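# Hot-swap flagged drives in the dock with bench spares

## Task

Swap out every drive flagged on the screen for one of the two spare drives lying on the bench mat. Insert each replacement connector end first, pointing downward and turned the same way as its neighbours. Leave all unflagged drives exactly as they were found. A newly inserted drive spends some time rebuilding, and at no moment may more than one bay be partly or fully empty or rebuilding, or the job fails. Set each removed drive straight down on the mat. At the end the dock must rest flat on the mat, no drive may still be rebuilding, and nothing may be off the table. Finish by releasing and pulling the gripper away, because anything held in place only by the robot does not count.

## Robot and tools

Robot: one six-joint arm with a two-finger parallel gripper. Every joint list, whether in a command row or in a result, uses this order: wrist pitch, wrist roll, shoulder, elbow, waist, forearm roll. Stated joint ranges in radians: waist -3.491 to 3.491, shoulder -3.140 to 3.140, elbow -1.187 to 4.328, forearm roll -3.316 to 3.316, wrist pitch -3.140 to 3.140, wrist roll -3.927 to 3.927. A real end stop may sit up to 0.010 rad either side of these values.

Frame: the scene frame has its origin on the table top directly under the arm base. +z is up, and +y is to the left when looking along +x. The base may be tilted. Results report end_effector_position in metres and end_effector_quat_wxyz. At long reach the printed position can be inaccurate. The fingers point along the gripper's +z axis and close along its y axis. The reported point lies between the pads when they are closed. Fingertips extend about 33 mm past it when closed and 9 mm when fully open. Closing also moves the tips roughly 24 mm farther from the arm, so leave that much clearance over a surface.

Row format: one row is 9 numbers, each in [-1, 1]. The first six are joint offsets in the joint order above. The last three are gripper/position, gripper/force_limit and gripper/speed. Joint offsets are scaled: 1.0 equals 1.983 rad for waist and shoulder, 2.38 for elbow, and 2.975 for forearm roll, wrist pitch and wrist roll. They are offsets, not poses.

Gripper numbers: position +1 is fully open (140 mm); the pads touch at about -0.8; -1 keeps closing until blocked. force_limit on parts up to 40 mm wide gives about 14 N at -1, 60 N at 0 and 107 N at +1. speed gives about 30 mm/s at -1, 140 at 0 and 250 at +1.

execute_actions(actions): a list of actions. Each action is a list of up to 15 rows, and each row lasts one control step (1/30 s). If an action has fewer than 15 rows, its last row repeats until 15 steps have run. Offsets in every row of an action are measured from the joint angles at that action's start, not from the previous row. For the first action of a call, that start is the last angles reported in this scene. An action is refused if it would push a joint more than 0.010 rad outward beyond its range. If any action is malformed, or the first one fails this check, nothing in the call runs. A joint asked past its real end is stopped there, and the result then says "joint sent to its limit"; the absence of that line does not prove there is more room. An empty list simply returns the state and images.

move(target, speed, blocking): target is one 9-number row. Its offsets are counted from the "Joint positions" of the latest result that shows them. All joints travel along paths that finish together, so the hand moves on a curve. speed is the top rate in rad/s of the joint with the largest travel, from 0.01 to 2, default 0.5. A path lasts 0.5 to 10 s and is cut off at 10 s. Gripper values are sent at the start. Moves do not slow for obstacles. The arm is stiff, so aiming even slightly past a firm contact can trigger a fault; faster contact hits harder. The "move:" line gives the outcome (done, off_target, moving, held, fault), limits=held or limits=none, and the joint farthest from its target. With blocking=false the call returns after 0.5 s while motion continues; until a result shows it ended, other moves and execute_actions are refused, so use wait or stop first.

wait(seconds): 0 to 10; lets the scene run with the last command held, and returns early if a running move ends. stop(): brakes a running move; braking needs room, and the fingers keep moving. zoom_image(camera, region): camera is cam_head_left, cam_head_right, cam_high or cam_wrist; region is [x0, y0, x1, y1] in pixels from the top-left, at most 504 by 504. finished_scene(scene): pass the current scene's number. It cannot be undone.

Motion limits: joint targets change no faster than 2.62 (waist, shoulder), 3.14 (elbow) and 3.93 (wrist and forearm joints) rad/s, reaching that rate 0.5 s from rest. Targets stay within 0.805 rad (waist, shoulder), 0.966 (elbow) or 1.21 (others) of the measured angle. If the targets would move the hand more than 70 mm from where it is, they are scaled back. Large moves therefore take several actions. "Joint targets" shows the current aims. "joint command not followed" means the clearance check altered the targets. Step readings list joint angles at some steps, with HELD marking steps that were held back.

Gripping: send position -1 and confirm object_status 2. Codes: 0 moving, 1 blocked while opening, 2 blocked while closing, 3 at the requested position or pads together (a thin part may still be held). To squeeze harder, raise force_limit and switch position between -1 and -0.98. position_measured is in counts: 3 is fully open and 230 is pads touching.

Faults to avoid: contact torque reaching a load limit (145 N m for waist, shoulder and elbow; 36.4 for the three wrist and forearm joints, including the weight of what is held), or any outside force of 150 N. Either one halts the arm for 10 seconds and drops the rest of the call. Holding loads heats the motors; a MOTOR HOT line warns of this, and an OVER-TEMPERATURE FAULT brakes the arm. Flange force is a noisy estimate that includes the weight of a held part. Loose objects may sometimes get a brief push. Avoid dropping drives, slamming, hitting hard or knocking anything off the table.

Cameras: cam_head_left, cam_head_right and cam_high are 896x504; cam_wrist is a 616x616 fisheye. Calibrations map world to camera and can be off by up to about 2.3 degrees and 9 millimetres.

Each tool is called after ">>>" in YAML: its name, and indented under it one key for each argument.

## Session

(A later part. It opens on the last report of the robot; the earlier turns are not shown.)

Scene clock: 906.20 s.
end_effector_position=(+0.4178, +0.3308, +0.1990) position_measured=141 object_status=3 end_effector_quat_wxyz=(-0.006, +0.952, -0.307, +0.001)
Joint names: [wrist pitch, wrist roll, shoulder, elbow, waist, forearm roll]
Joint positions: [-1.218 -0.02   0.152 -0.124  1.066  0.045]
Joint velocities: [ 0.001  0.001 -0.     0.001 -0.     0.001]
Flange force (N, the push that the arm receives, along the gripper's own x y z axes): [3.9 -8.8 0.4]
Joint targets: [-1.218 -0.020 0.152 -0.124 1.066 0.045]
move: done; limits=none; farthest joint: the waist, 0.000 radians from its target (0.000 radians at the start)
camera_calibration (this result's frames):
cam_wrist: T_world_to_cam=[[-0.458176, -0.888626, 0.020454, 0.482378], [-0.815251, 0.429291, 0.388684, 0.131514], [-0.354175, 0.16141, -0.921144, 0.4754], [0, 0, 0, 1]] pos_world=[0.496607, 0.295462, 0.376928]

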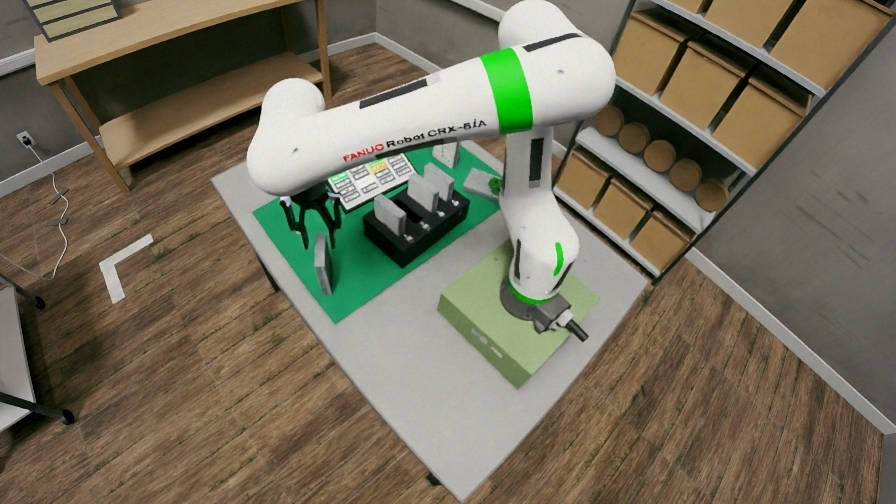

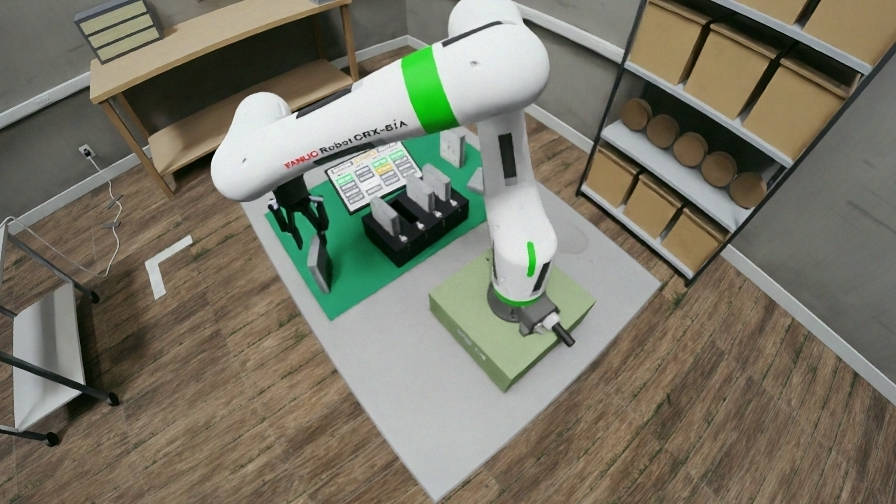

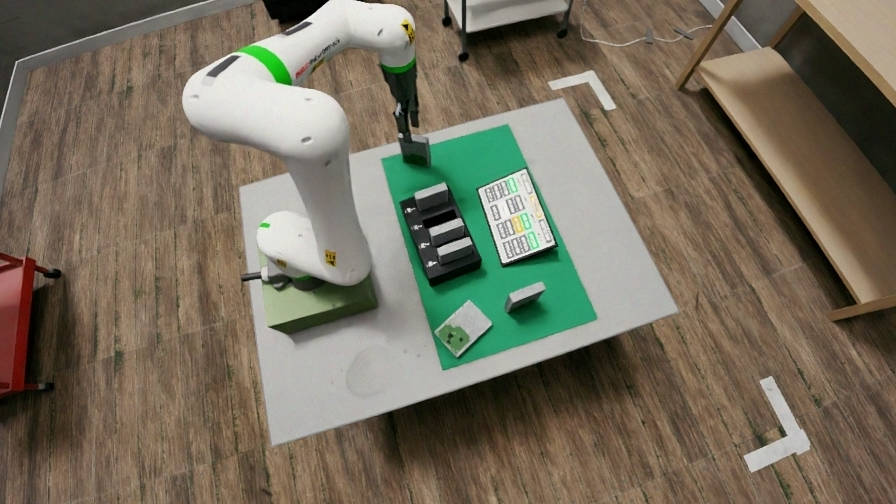

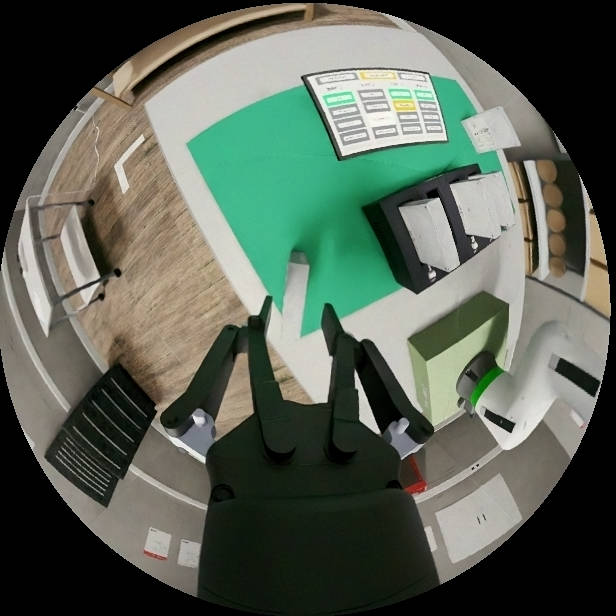

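>>> move:
  target: [0.0407,0,0.0171,-0.037,0,0,-0.1,0.6,0]
  speed: 0.15

Scene clock: 917.07 s.
end_effector_position=(+0.4115, +0.3272, +0.1473) position_measured=141 object_status=3 end_effector_quat_wxyz=(-0.006, +0.952, -0.305, -0.000)
Joint names: [wrist pitch, wrist roll, shoulder, elbow, waist, forearm roll]
Joint positions: [-1.097 -0.02   0.186 -0.212  1.066  0.045]
Joint velocities: [-0.    -0.001 -0.    -0.     0.     0.001]
Flange force (N, the push that the arm receives, along the gripper's own x y z axes): [-0.1 -6.1 0.1]
Joint targets: [-1.097 -0.020 0.186 -0.212 1.066 0.045]
move: done; limits=none; farthest joint: the waist, 0.000 radians from its target (0.000 radians at the start)
camera_calibration (this result's frames):
cam_wrist: T_world_to_cam=[[-0.453692, -0.890912, 0.0209797, 0.476123], [-0.816521, 0.425009, 0.390718, 0.149663], [-0.357012, 0.160135, -0.920271, 0.427582], [0, 0, 0, 1]] pos_world=[0.490867, 0.292104, 0.325027]

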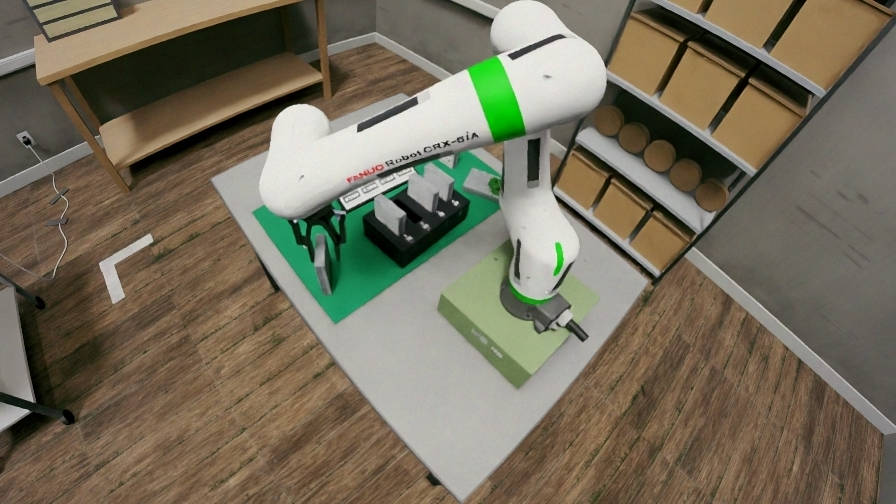

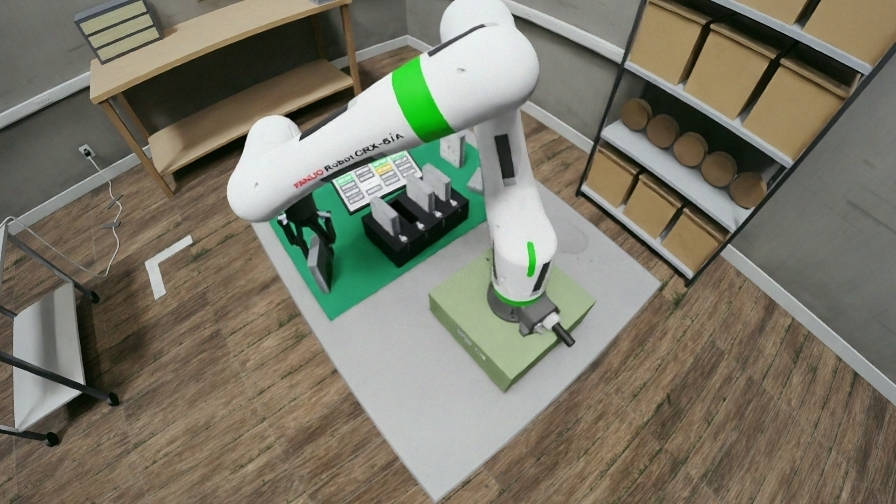

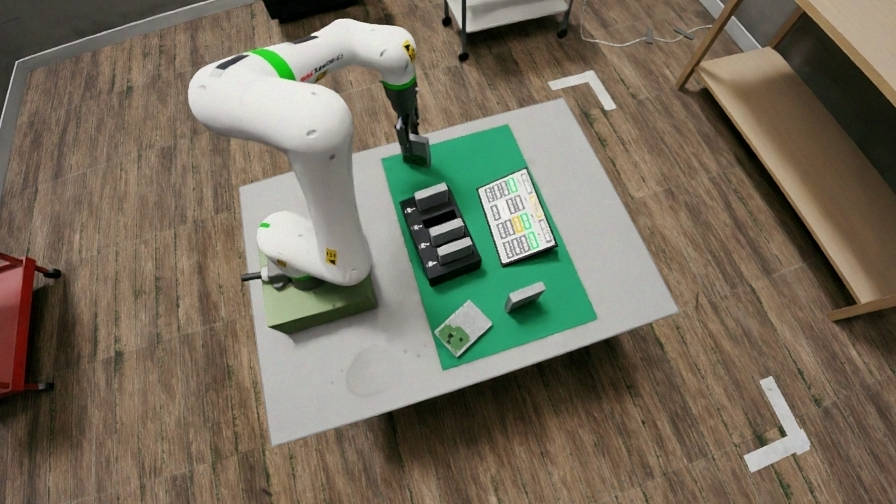

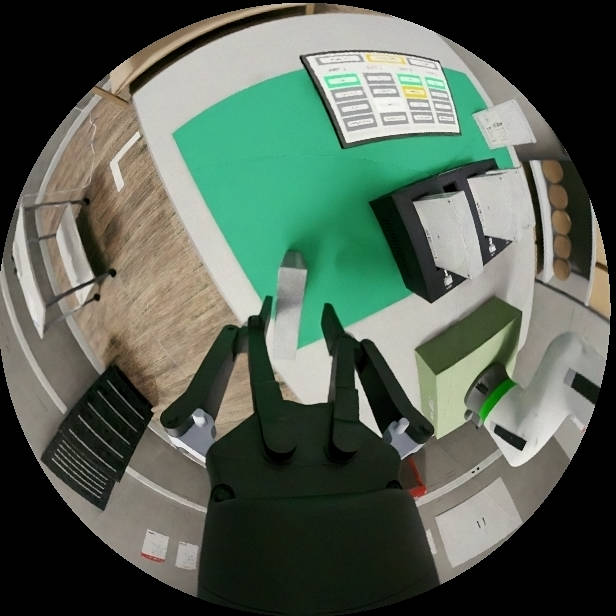

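>>> execute_actions:
  actions:
    - [[-0.0012,0,0.0093,0.0092,0,0,-0.1,0.6,0]]
    - [[0,0,0,0,0,0,-1,0.6,-0.5]]
    - [[0,0,0,0,0,0,-1,0.6,-0.5]]

Scene clock: 922.90 s.
end_effector_position=(+0.4161, +0.3337, +0.1467) position_measured=197 object_status=2 end_effector_quat_wxyz=(-0.006, +0.952, -0.305, -0.000)
Joint names: [wrist pitch, wrist roll, shoulder, elbow, waist, forearm roll]
Joint positions: [-1.1   -0.02   0.204 -0.19   1.066  0.045]
Joint velocities: [ 0.    -0.001  0.     0.    -0.    -0.001]
Flange force (N, the push that the arm receives, along the gripper's own x y z axes): [1.9 -8.3 -4.4]
Flange force at the end of the 1st action (N, along the gripper's axes at the end of the call): [2.3 -10.0 1.0]
Flange force at the end of the 2nd action (N, along the gripper's axes at the end of the call): [1.1 -10.1 -7.3]
Joint targets: [-1.100 -0.020 0.204 -0.190 1.066 0.045]
Step readings (joint positions; steps 1 to 15: 1st action; 16 to 30: 2nd action; 31 to 45: 3rd action):
0: [-1.097 -0.020 0.186 -0.212 1.066 0.045]
1: [-1.097 -0.020 0.186 -0.212 1.066 0.045]
2: [-1.097 -0.020 0.188 -0.209 1.066 0.045]
4: [-1.099 -0.020 0.202 -0.193 1.066 0.045]
8: [-1.100 -0.020 0.204 -0.190 1.066 0.045]
15: [-1.100 -0.020 0.204 -0.190 1.066 0.045]
16: [-1.100 -0.020 0.204 -0.190 1.066 0.045]
17: [-1.100 -0.020 0.204 -0.190 1.066 0.045]
19: [-1.100 -0.020 0.204 -0.190 1.066 0.045]
23: [-1.100 -0.020 0.204 -0.190 1.066 0.045]
30: [-1.100 -0.020 0.204 -0.190 1.066 0.045]
31: [-1.100 -0.020 0.204 -0.190 1.066 0.045]
32: [-1.100 -0.020 0.204 -0.190 1.066 0.045]
34: [-1.100 -0.020 0.204 -0.190 1.066 0.045]
38: [-1.100 -0.020 0.204 -0.190 1.066 0.045]
45: Joint positions above
camera_calibration (this result's frames):
cam_wrist: T_world_to_cam=[[-0.453779, -0.890866, 0.0210217, 0.484023], [-0.816494, 0.425115, 0.39066, 0.150842], [-0.356963, 0.160109, -0.920295, 0.427646], [0, 0, 0, 1]] pos_world=[0.495454, 0.298604, 0.324458]

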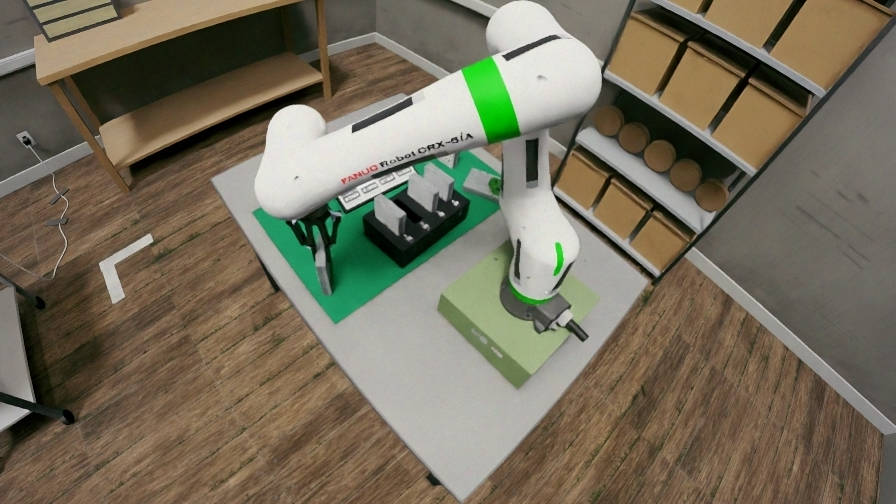

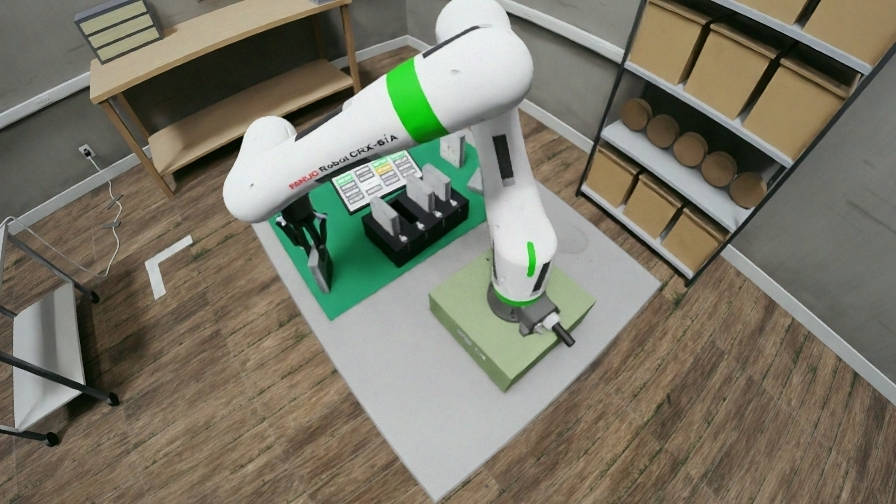

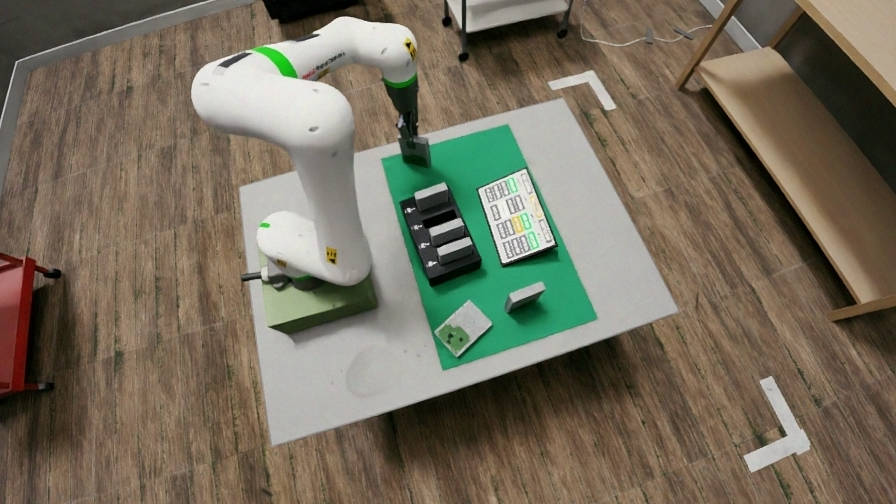

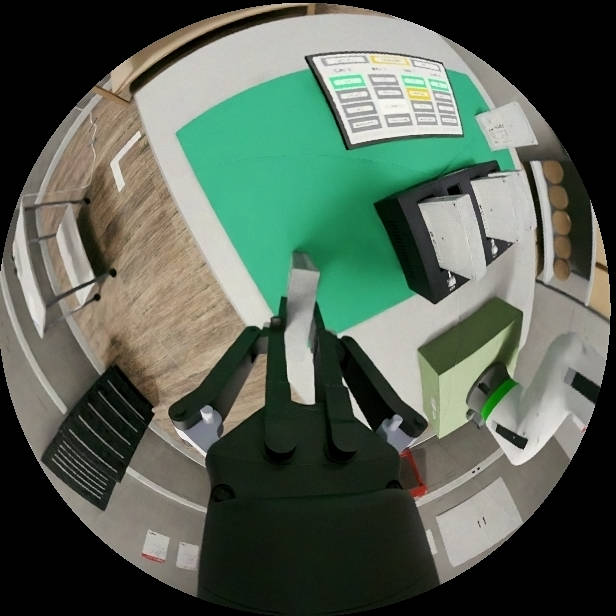

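>>> move:
  target: [-0.1492,0,-0.0666,0.1307,0,0,-1,0.6,0]
  speed: 0.4

>>> move:
  target: [0.0057,0.4215,-0.1276,-0.1122,-0.2698,-0.0151,-1,0.6,0]
  speed: 0.6

Scene clock: 931.07 s.
end_effector_position=(+0.4179, +0.3185, +0.3417) position_measured=197 object_status=2 end_effector_quat_wxyz=(-0.005, +0.950, -0.314, +0.002)
Joint names: [wrist pitch, wrist roll, shoulder, elbow, waist, forearm roll]
Joint positions: [-1.544 -0.02   0.072  0.121  1.066  0.045]
Joint velocities: [-0.001 -0.002  0.     0.002 -0.    -0.002]
Flange force (N, the push that the arm receives, along the gripper's own x y z axes): [2.3 -9.5 -0.9]
Joint targets: [-1.544 -0.020 0.072 0.121 1.066 0.045]
move: done; limits=none; farthest joint: the waist, 0.000 radians from its target (0.000 radians at the start)
camera_calibration (this result's frames):
cam_wrist: T_world_to_cam=[[-0.470756, -0.881972, 0.0226733, 0.470965], [-0.809462, 0.441991, 0.386544, 0.0756169], [-0.350942, 0.163615, -0.921992, 0.607155], [0, 0, 0, 1]] pos_world=[0.495995, 0.282616, 0.519885]

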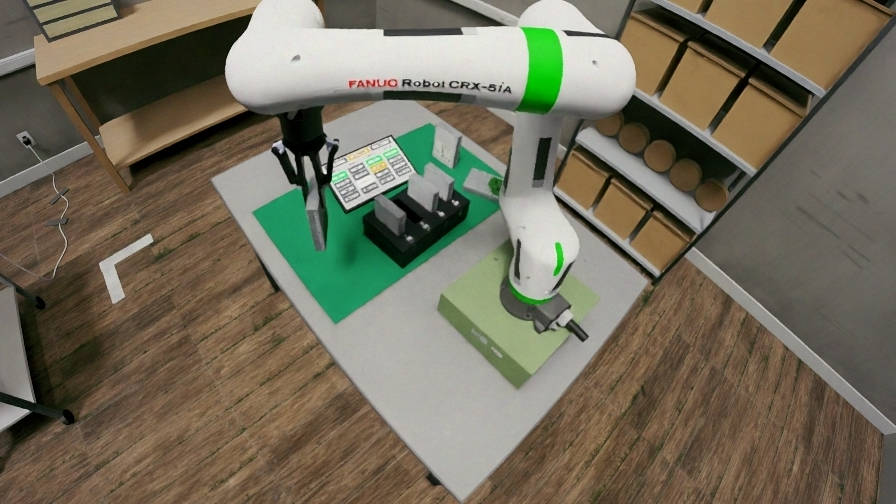

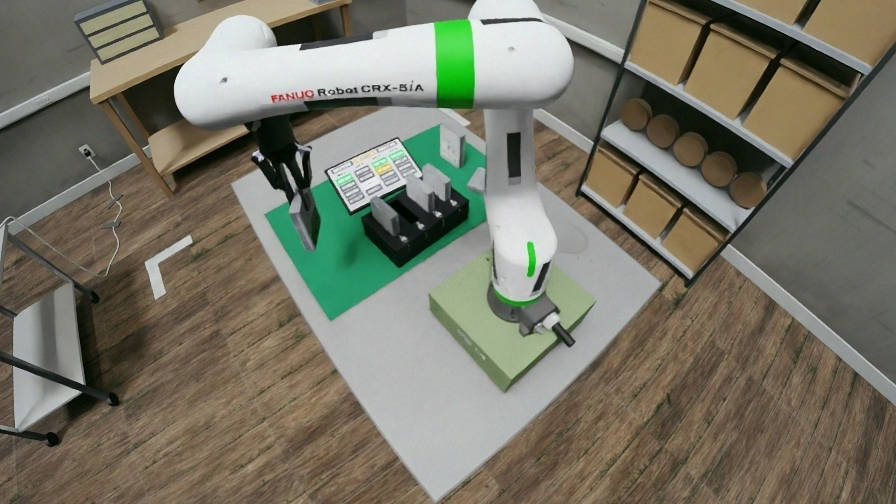

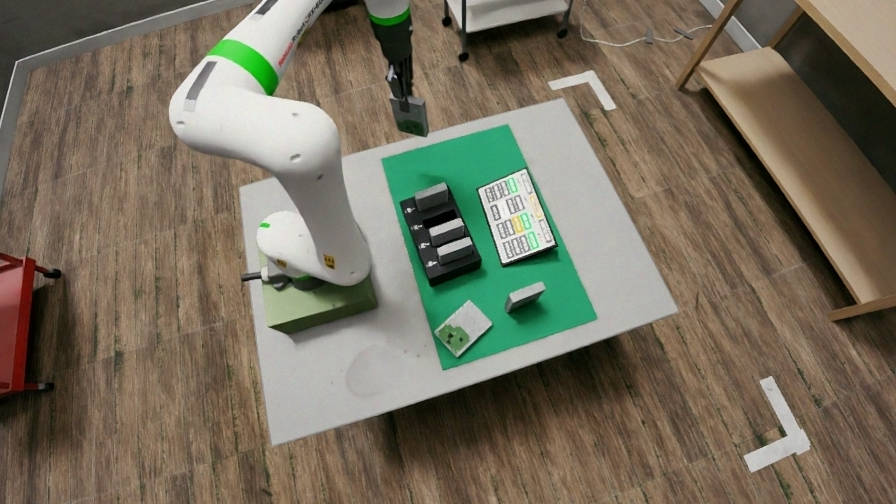

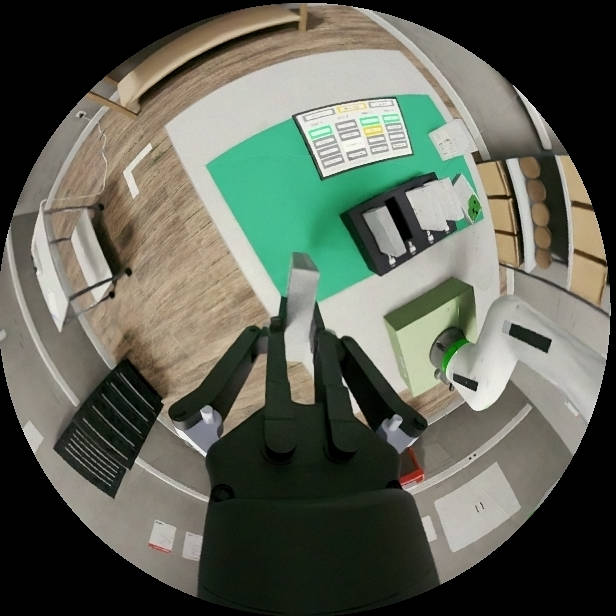

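Scene clock: 933.57 s.
end_effector_position=(+0.4205, +0.0439, +0.3315) position_measured=197 object_status=2 end_effector_quat_wxyz=(-0.002, +0.999, +0.041, -0.001)
Joint names: [wrist pitch, wrist roll, shoulder, elbow, waist, forearm roll]
Joint positions: [-1.527  1.234 -0.181 -0.146  0.531 -0.   ]
Joint velocities: [-0.001 -0.001  0.     0.    -0.001  0.   ]
Flange force (N, the push that the arm receives, along the gripper's own x y z axes): [9.4 1.6 0.7]
Joint targets: [-1.527 1.234 -0.181 -0.146 0.531 -0.000]
move: done; limits=none; farthest joint: the waist, 0.000 radians from its target (0.535 radians at the start)
camera_calibration (this result's frames):
cam_wrist: T_world_to_cam=[[0.227075, -0.973474, 0.0280075, -0.0610232], [-0.899346, -0.198576, 0.389544, 0.268025], [-0.37365, -0.113644, -0.920582, 0.664789], [0, 0, 0, 1]] pos_world=[0.503303, 0.0693683, 0.509294]

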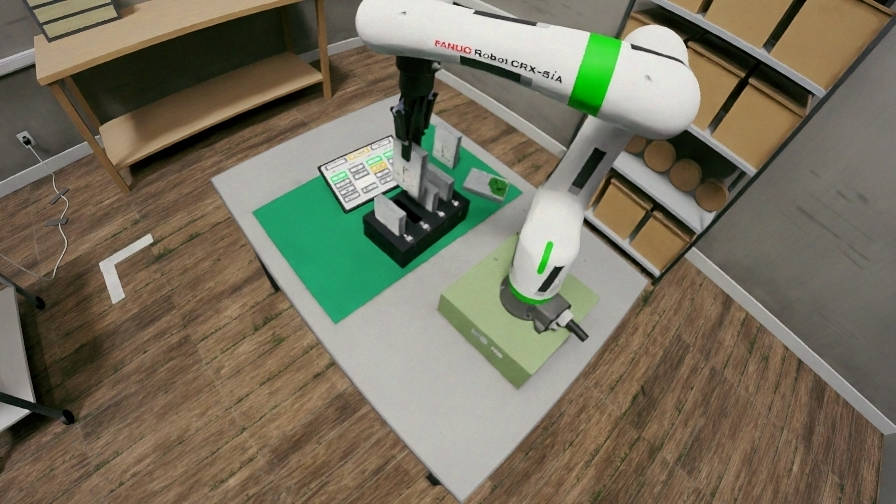

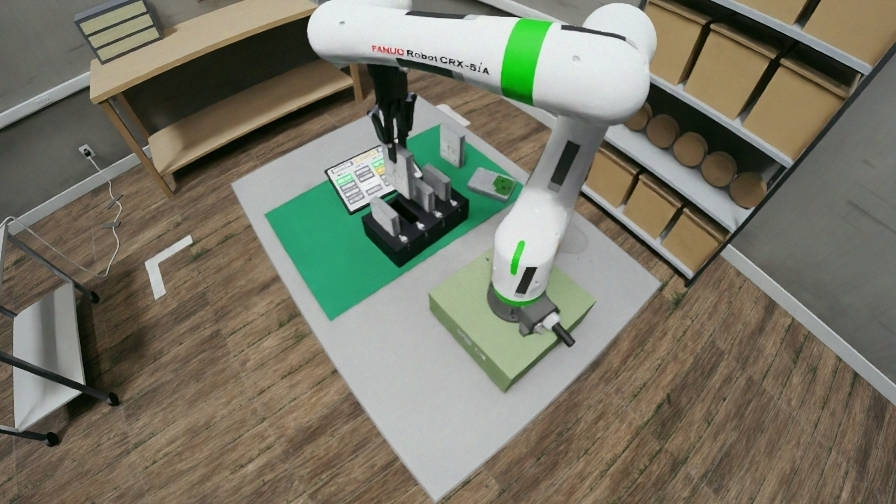

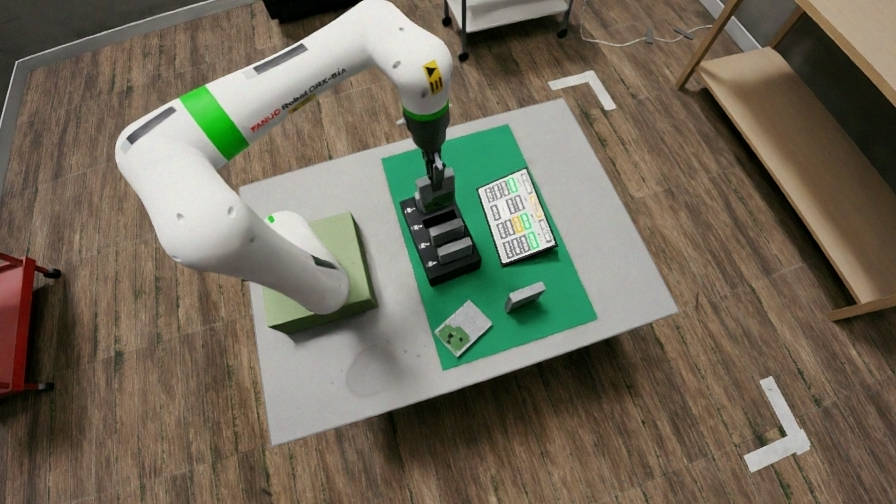

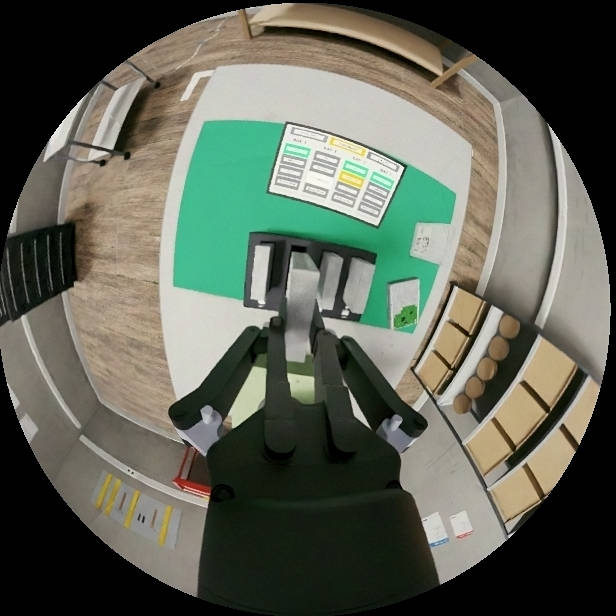

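>>> move:
  target: [0.039,0,0.0151,-0.045,0,0,-1,0.6,0]
  speed: 0.25

>>> zoom_image:
  camera: "cam_wrist"
  region: [220,200,400,380]

>>> zoom_image:
  camera: "cam_head_left"
  region: [340,100,500,280]

Scene clock: 943.07 s.
end_effector_position=(+0.4188, +0.0433, +0.2741) position_measured=197 object_status=2 end_effector_quat_wxyz=(+0.002, +0.999, +0.041, -0.011)
Joint names: [wrist pitch, wrist roll, shoulder, elbow, waist, forearm roll]
Joint positions: [-1.411  1.234 -0.151 -0.253  0.531 -0.   ]
Joint velocities: [ 0.    -0.001  0.    -0.001  0.    -0.001]
Flange force (N, the push that the arm receives, along the gripper's own x y z axes): [9.9 0.6 0.4]
Joint targets: [-1.411 1.234 -0.151 -0.253 0.531 -0.000]
move: done; limits=none; farthest joint: the waist, 0.000 radians from its target (0.000 radians at the start)
camera_calibration (this result's frames):
cam_wrist: T_world_to_cam=[[0.227701, -0.973202, 0.0321034, -0.0609863], [-0.891661, -0.195149, 0.408481, 0.280107], [-0.39127, -0.121637, -0.912202, 0.616674], [0, 0, 0, 1]] pos_world=[0.504933, 0.0703209, 0.45007]

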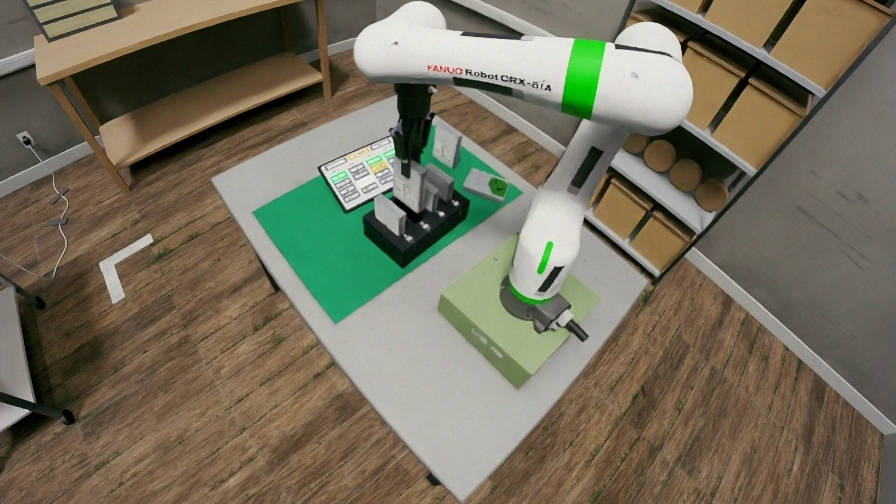

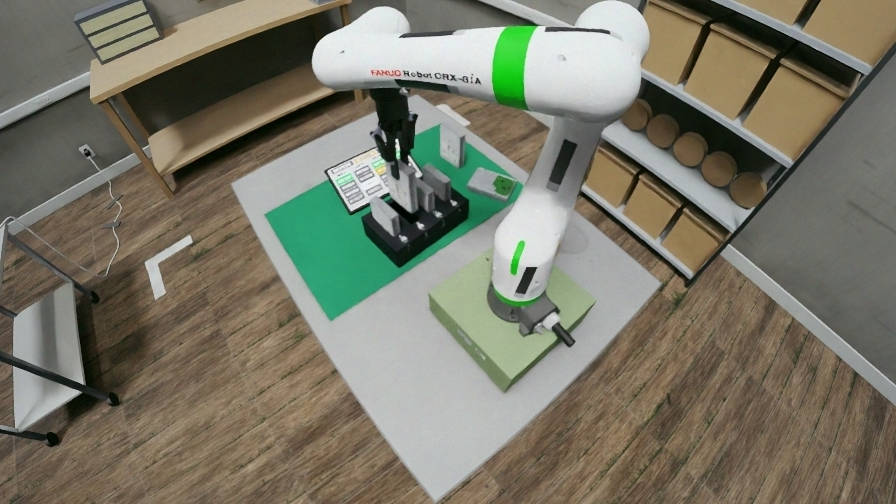

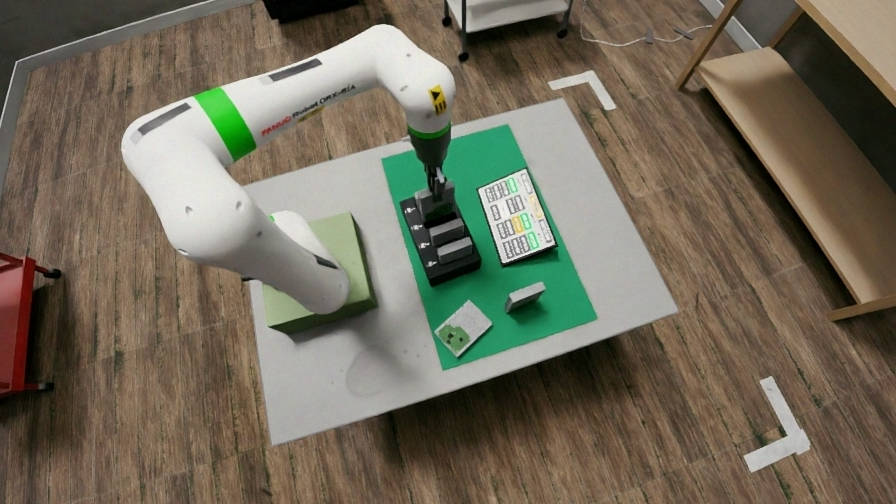

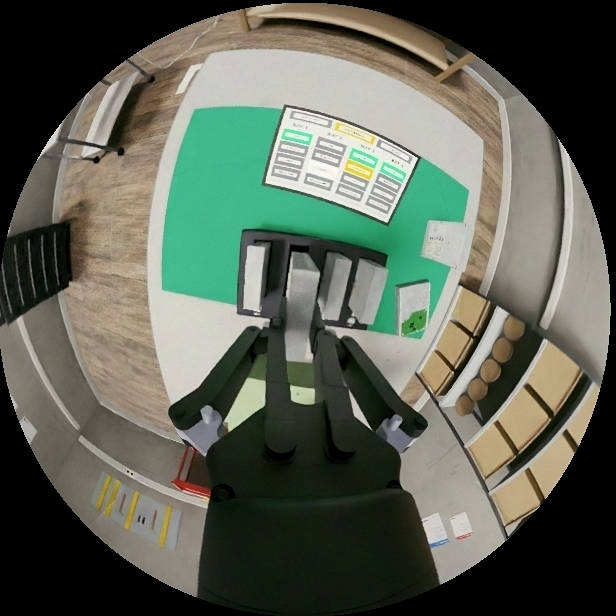

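Region (220, 200, 400, 380) of cam_wrist's 616x616 image, scaled by 2.800, with more detail than that image has.

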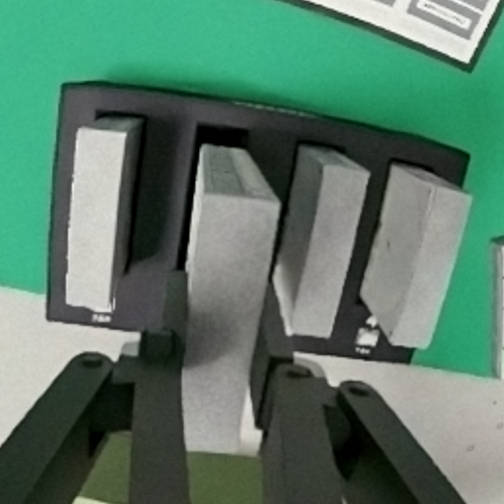

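Region (340, 100, 500, 280) of cam_head_left's 896x504 image, scaled by 2.800, with more detail than that image has.

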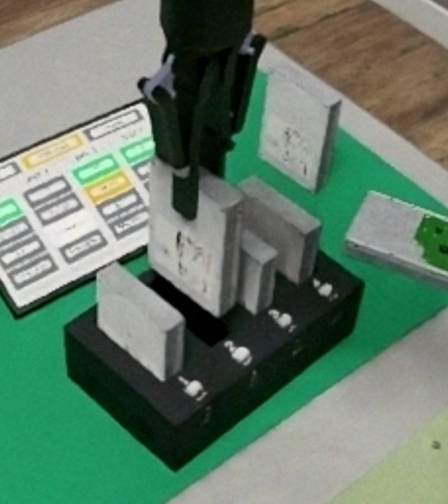

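>>> move:
  target: [0.0276,0,0.0047,-0.0256,0,0,-1,0.6,0]
  speed: 0.12

>>> zoom_image:
  camera: "cam_head_left"
  region: [370,160,470,260]

>>> zoom_image:
  camera: "cam_wrist"
  region: [230,210,370,350]

>>> zoom_image:
  camera: "cam_high"
  region: [390,160,500,290]

Scene clock: 962.70 s.
end_effector_position=(+0.4201, +0.0441, +0.2448) position_measured=197 object_status=2 end_effector_quat_wxyz=(-0.000, +0.999, +0.041, -0.005)
Joint names: [wrist pitch, wrist roll, shoulder, elbow, waist, forearm roll]
Joint positions: [-1.329  1.234 -0.141 -0.314  0.531 -0.   ]
Joint velocities: [-0. -0.  0. -0.  0. -0.]
Flange force (N, the push that the arm receives, along the gripper's own x y z axes): [7.1 0.3 3.2]
Joint targets: [-1.329 1.234 -0.141 -0.314 0.531 -0.000]
move: done; limits=none; farthest joint: the waist, 0.000 radians from its target (0.000 radians at the start)
camera_calibration (this result's frames):
cam_wrist: T_world_to_cam=[[0.2273, -0.97337, 0.0297618, -0.0588212], [-0.896011, -0.197069, 0.397904, 0.297964], [-0.381443, -0.11711, -0.916944, 0.587383], [0, 0, 0, 1]] pos_world=[0.504402, 0.0702532, 0.421787]

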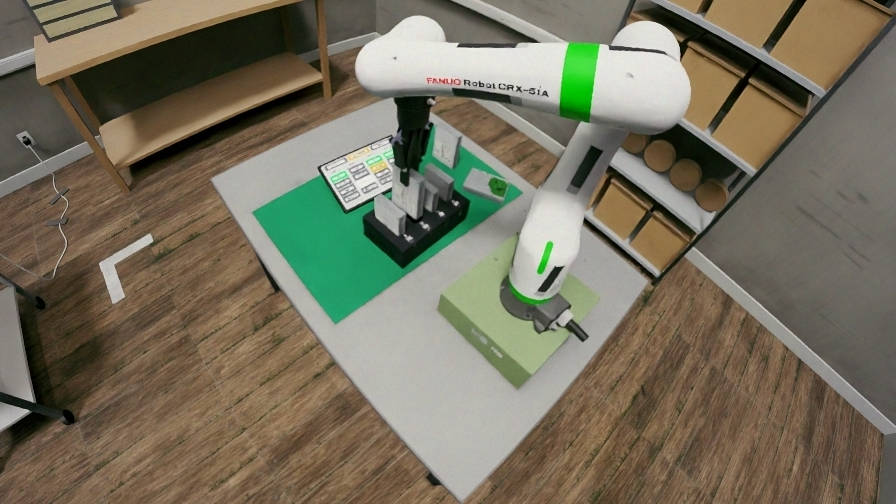

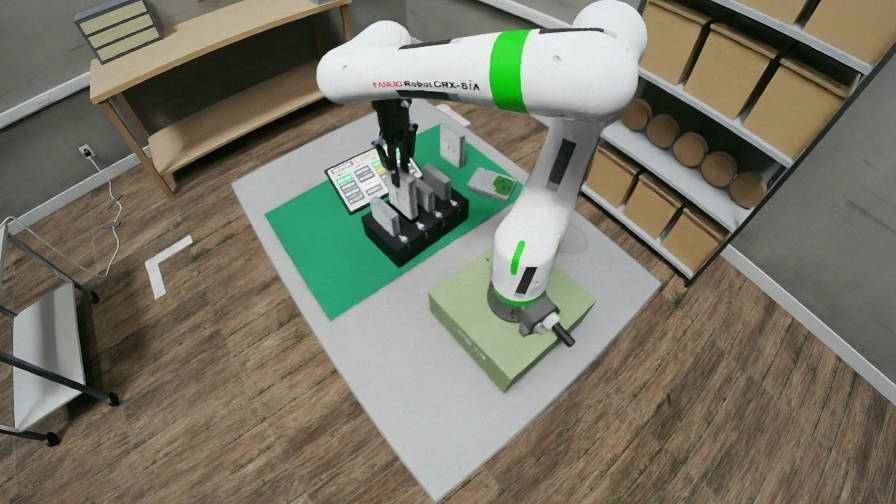

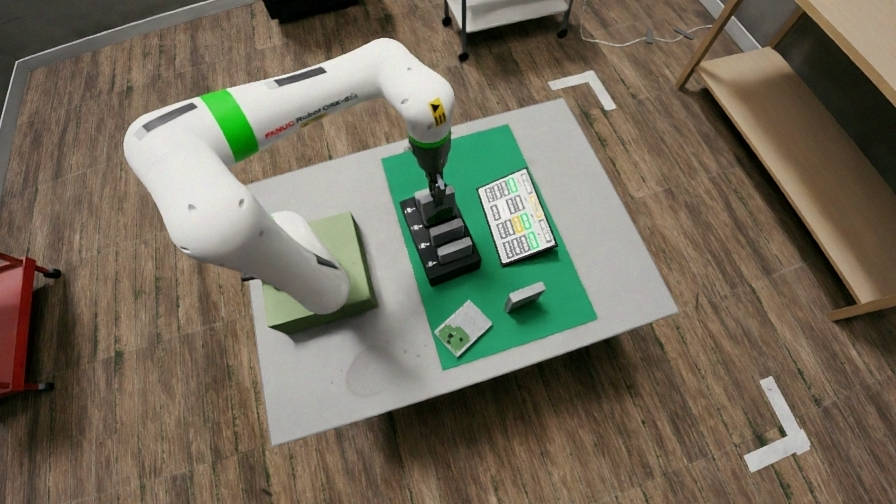

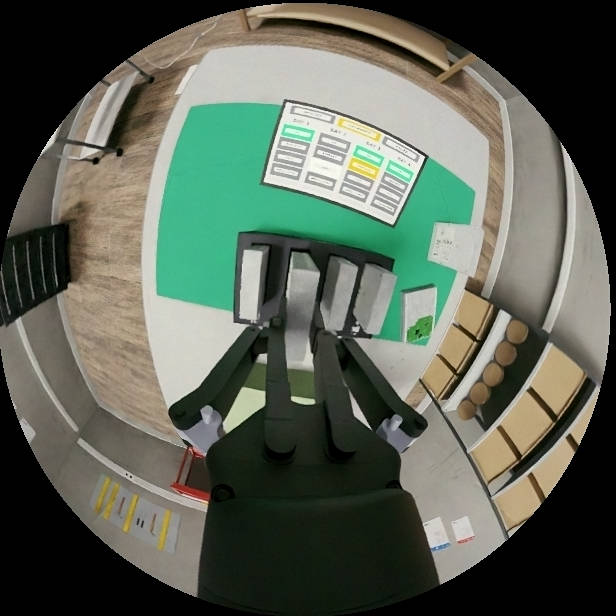

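Region (370, 160, 470, 260) of cam_head_left's 896x504 image, scaled by 5.040, with more detail than that image has.

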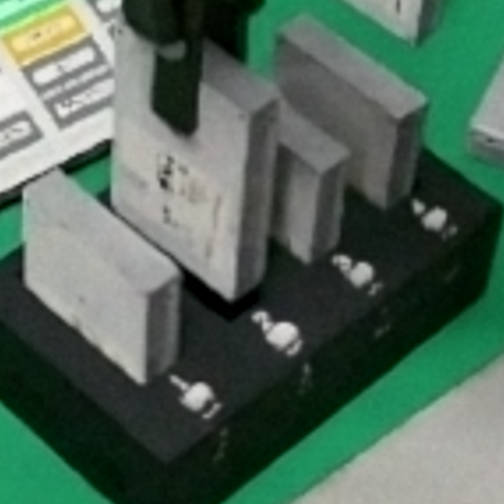

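Region (230, 210, 370, 350) of cam_wrist's 616x616 image, scaled by 3.600, with more detail than that image has.

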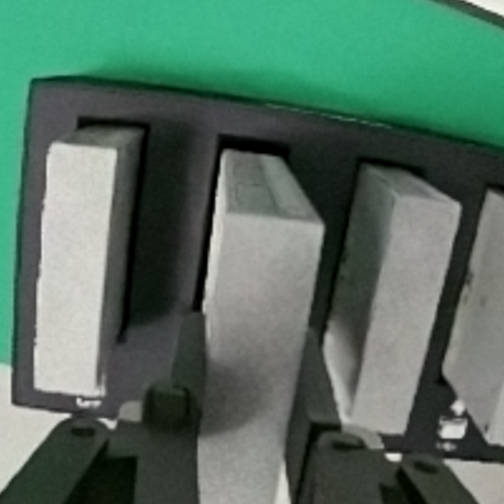

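Region (390, 160, 500, 290) of cam_high's 896x504 image, scaled by 3.877, with more detail than that image has; it fills the left 426 columns of this view, and the rest is white.

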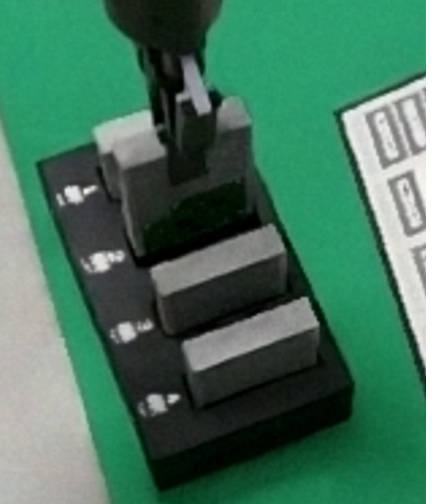

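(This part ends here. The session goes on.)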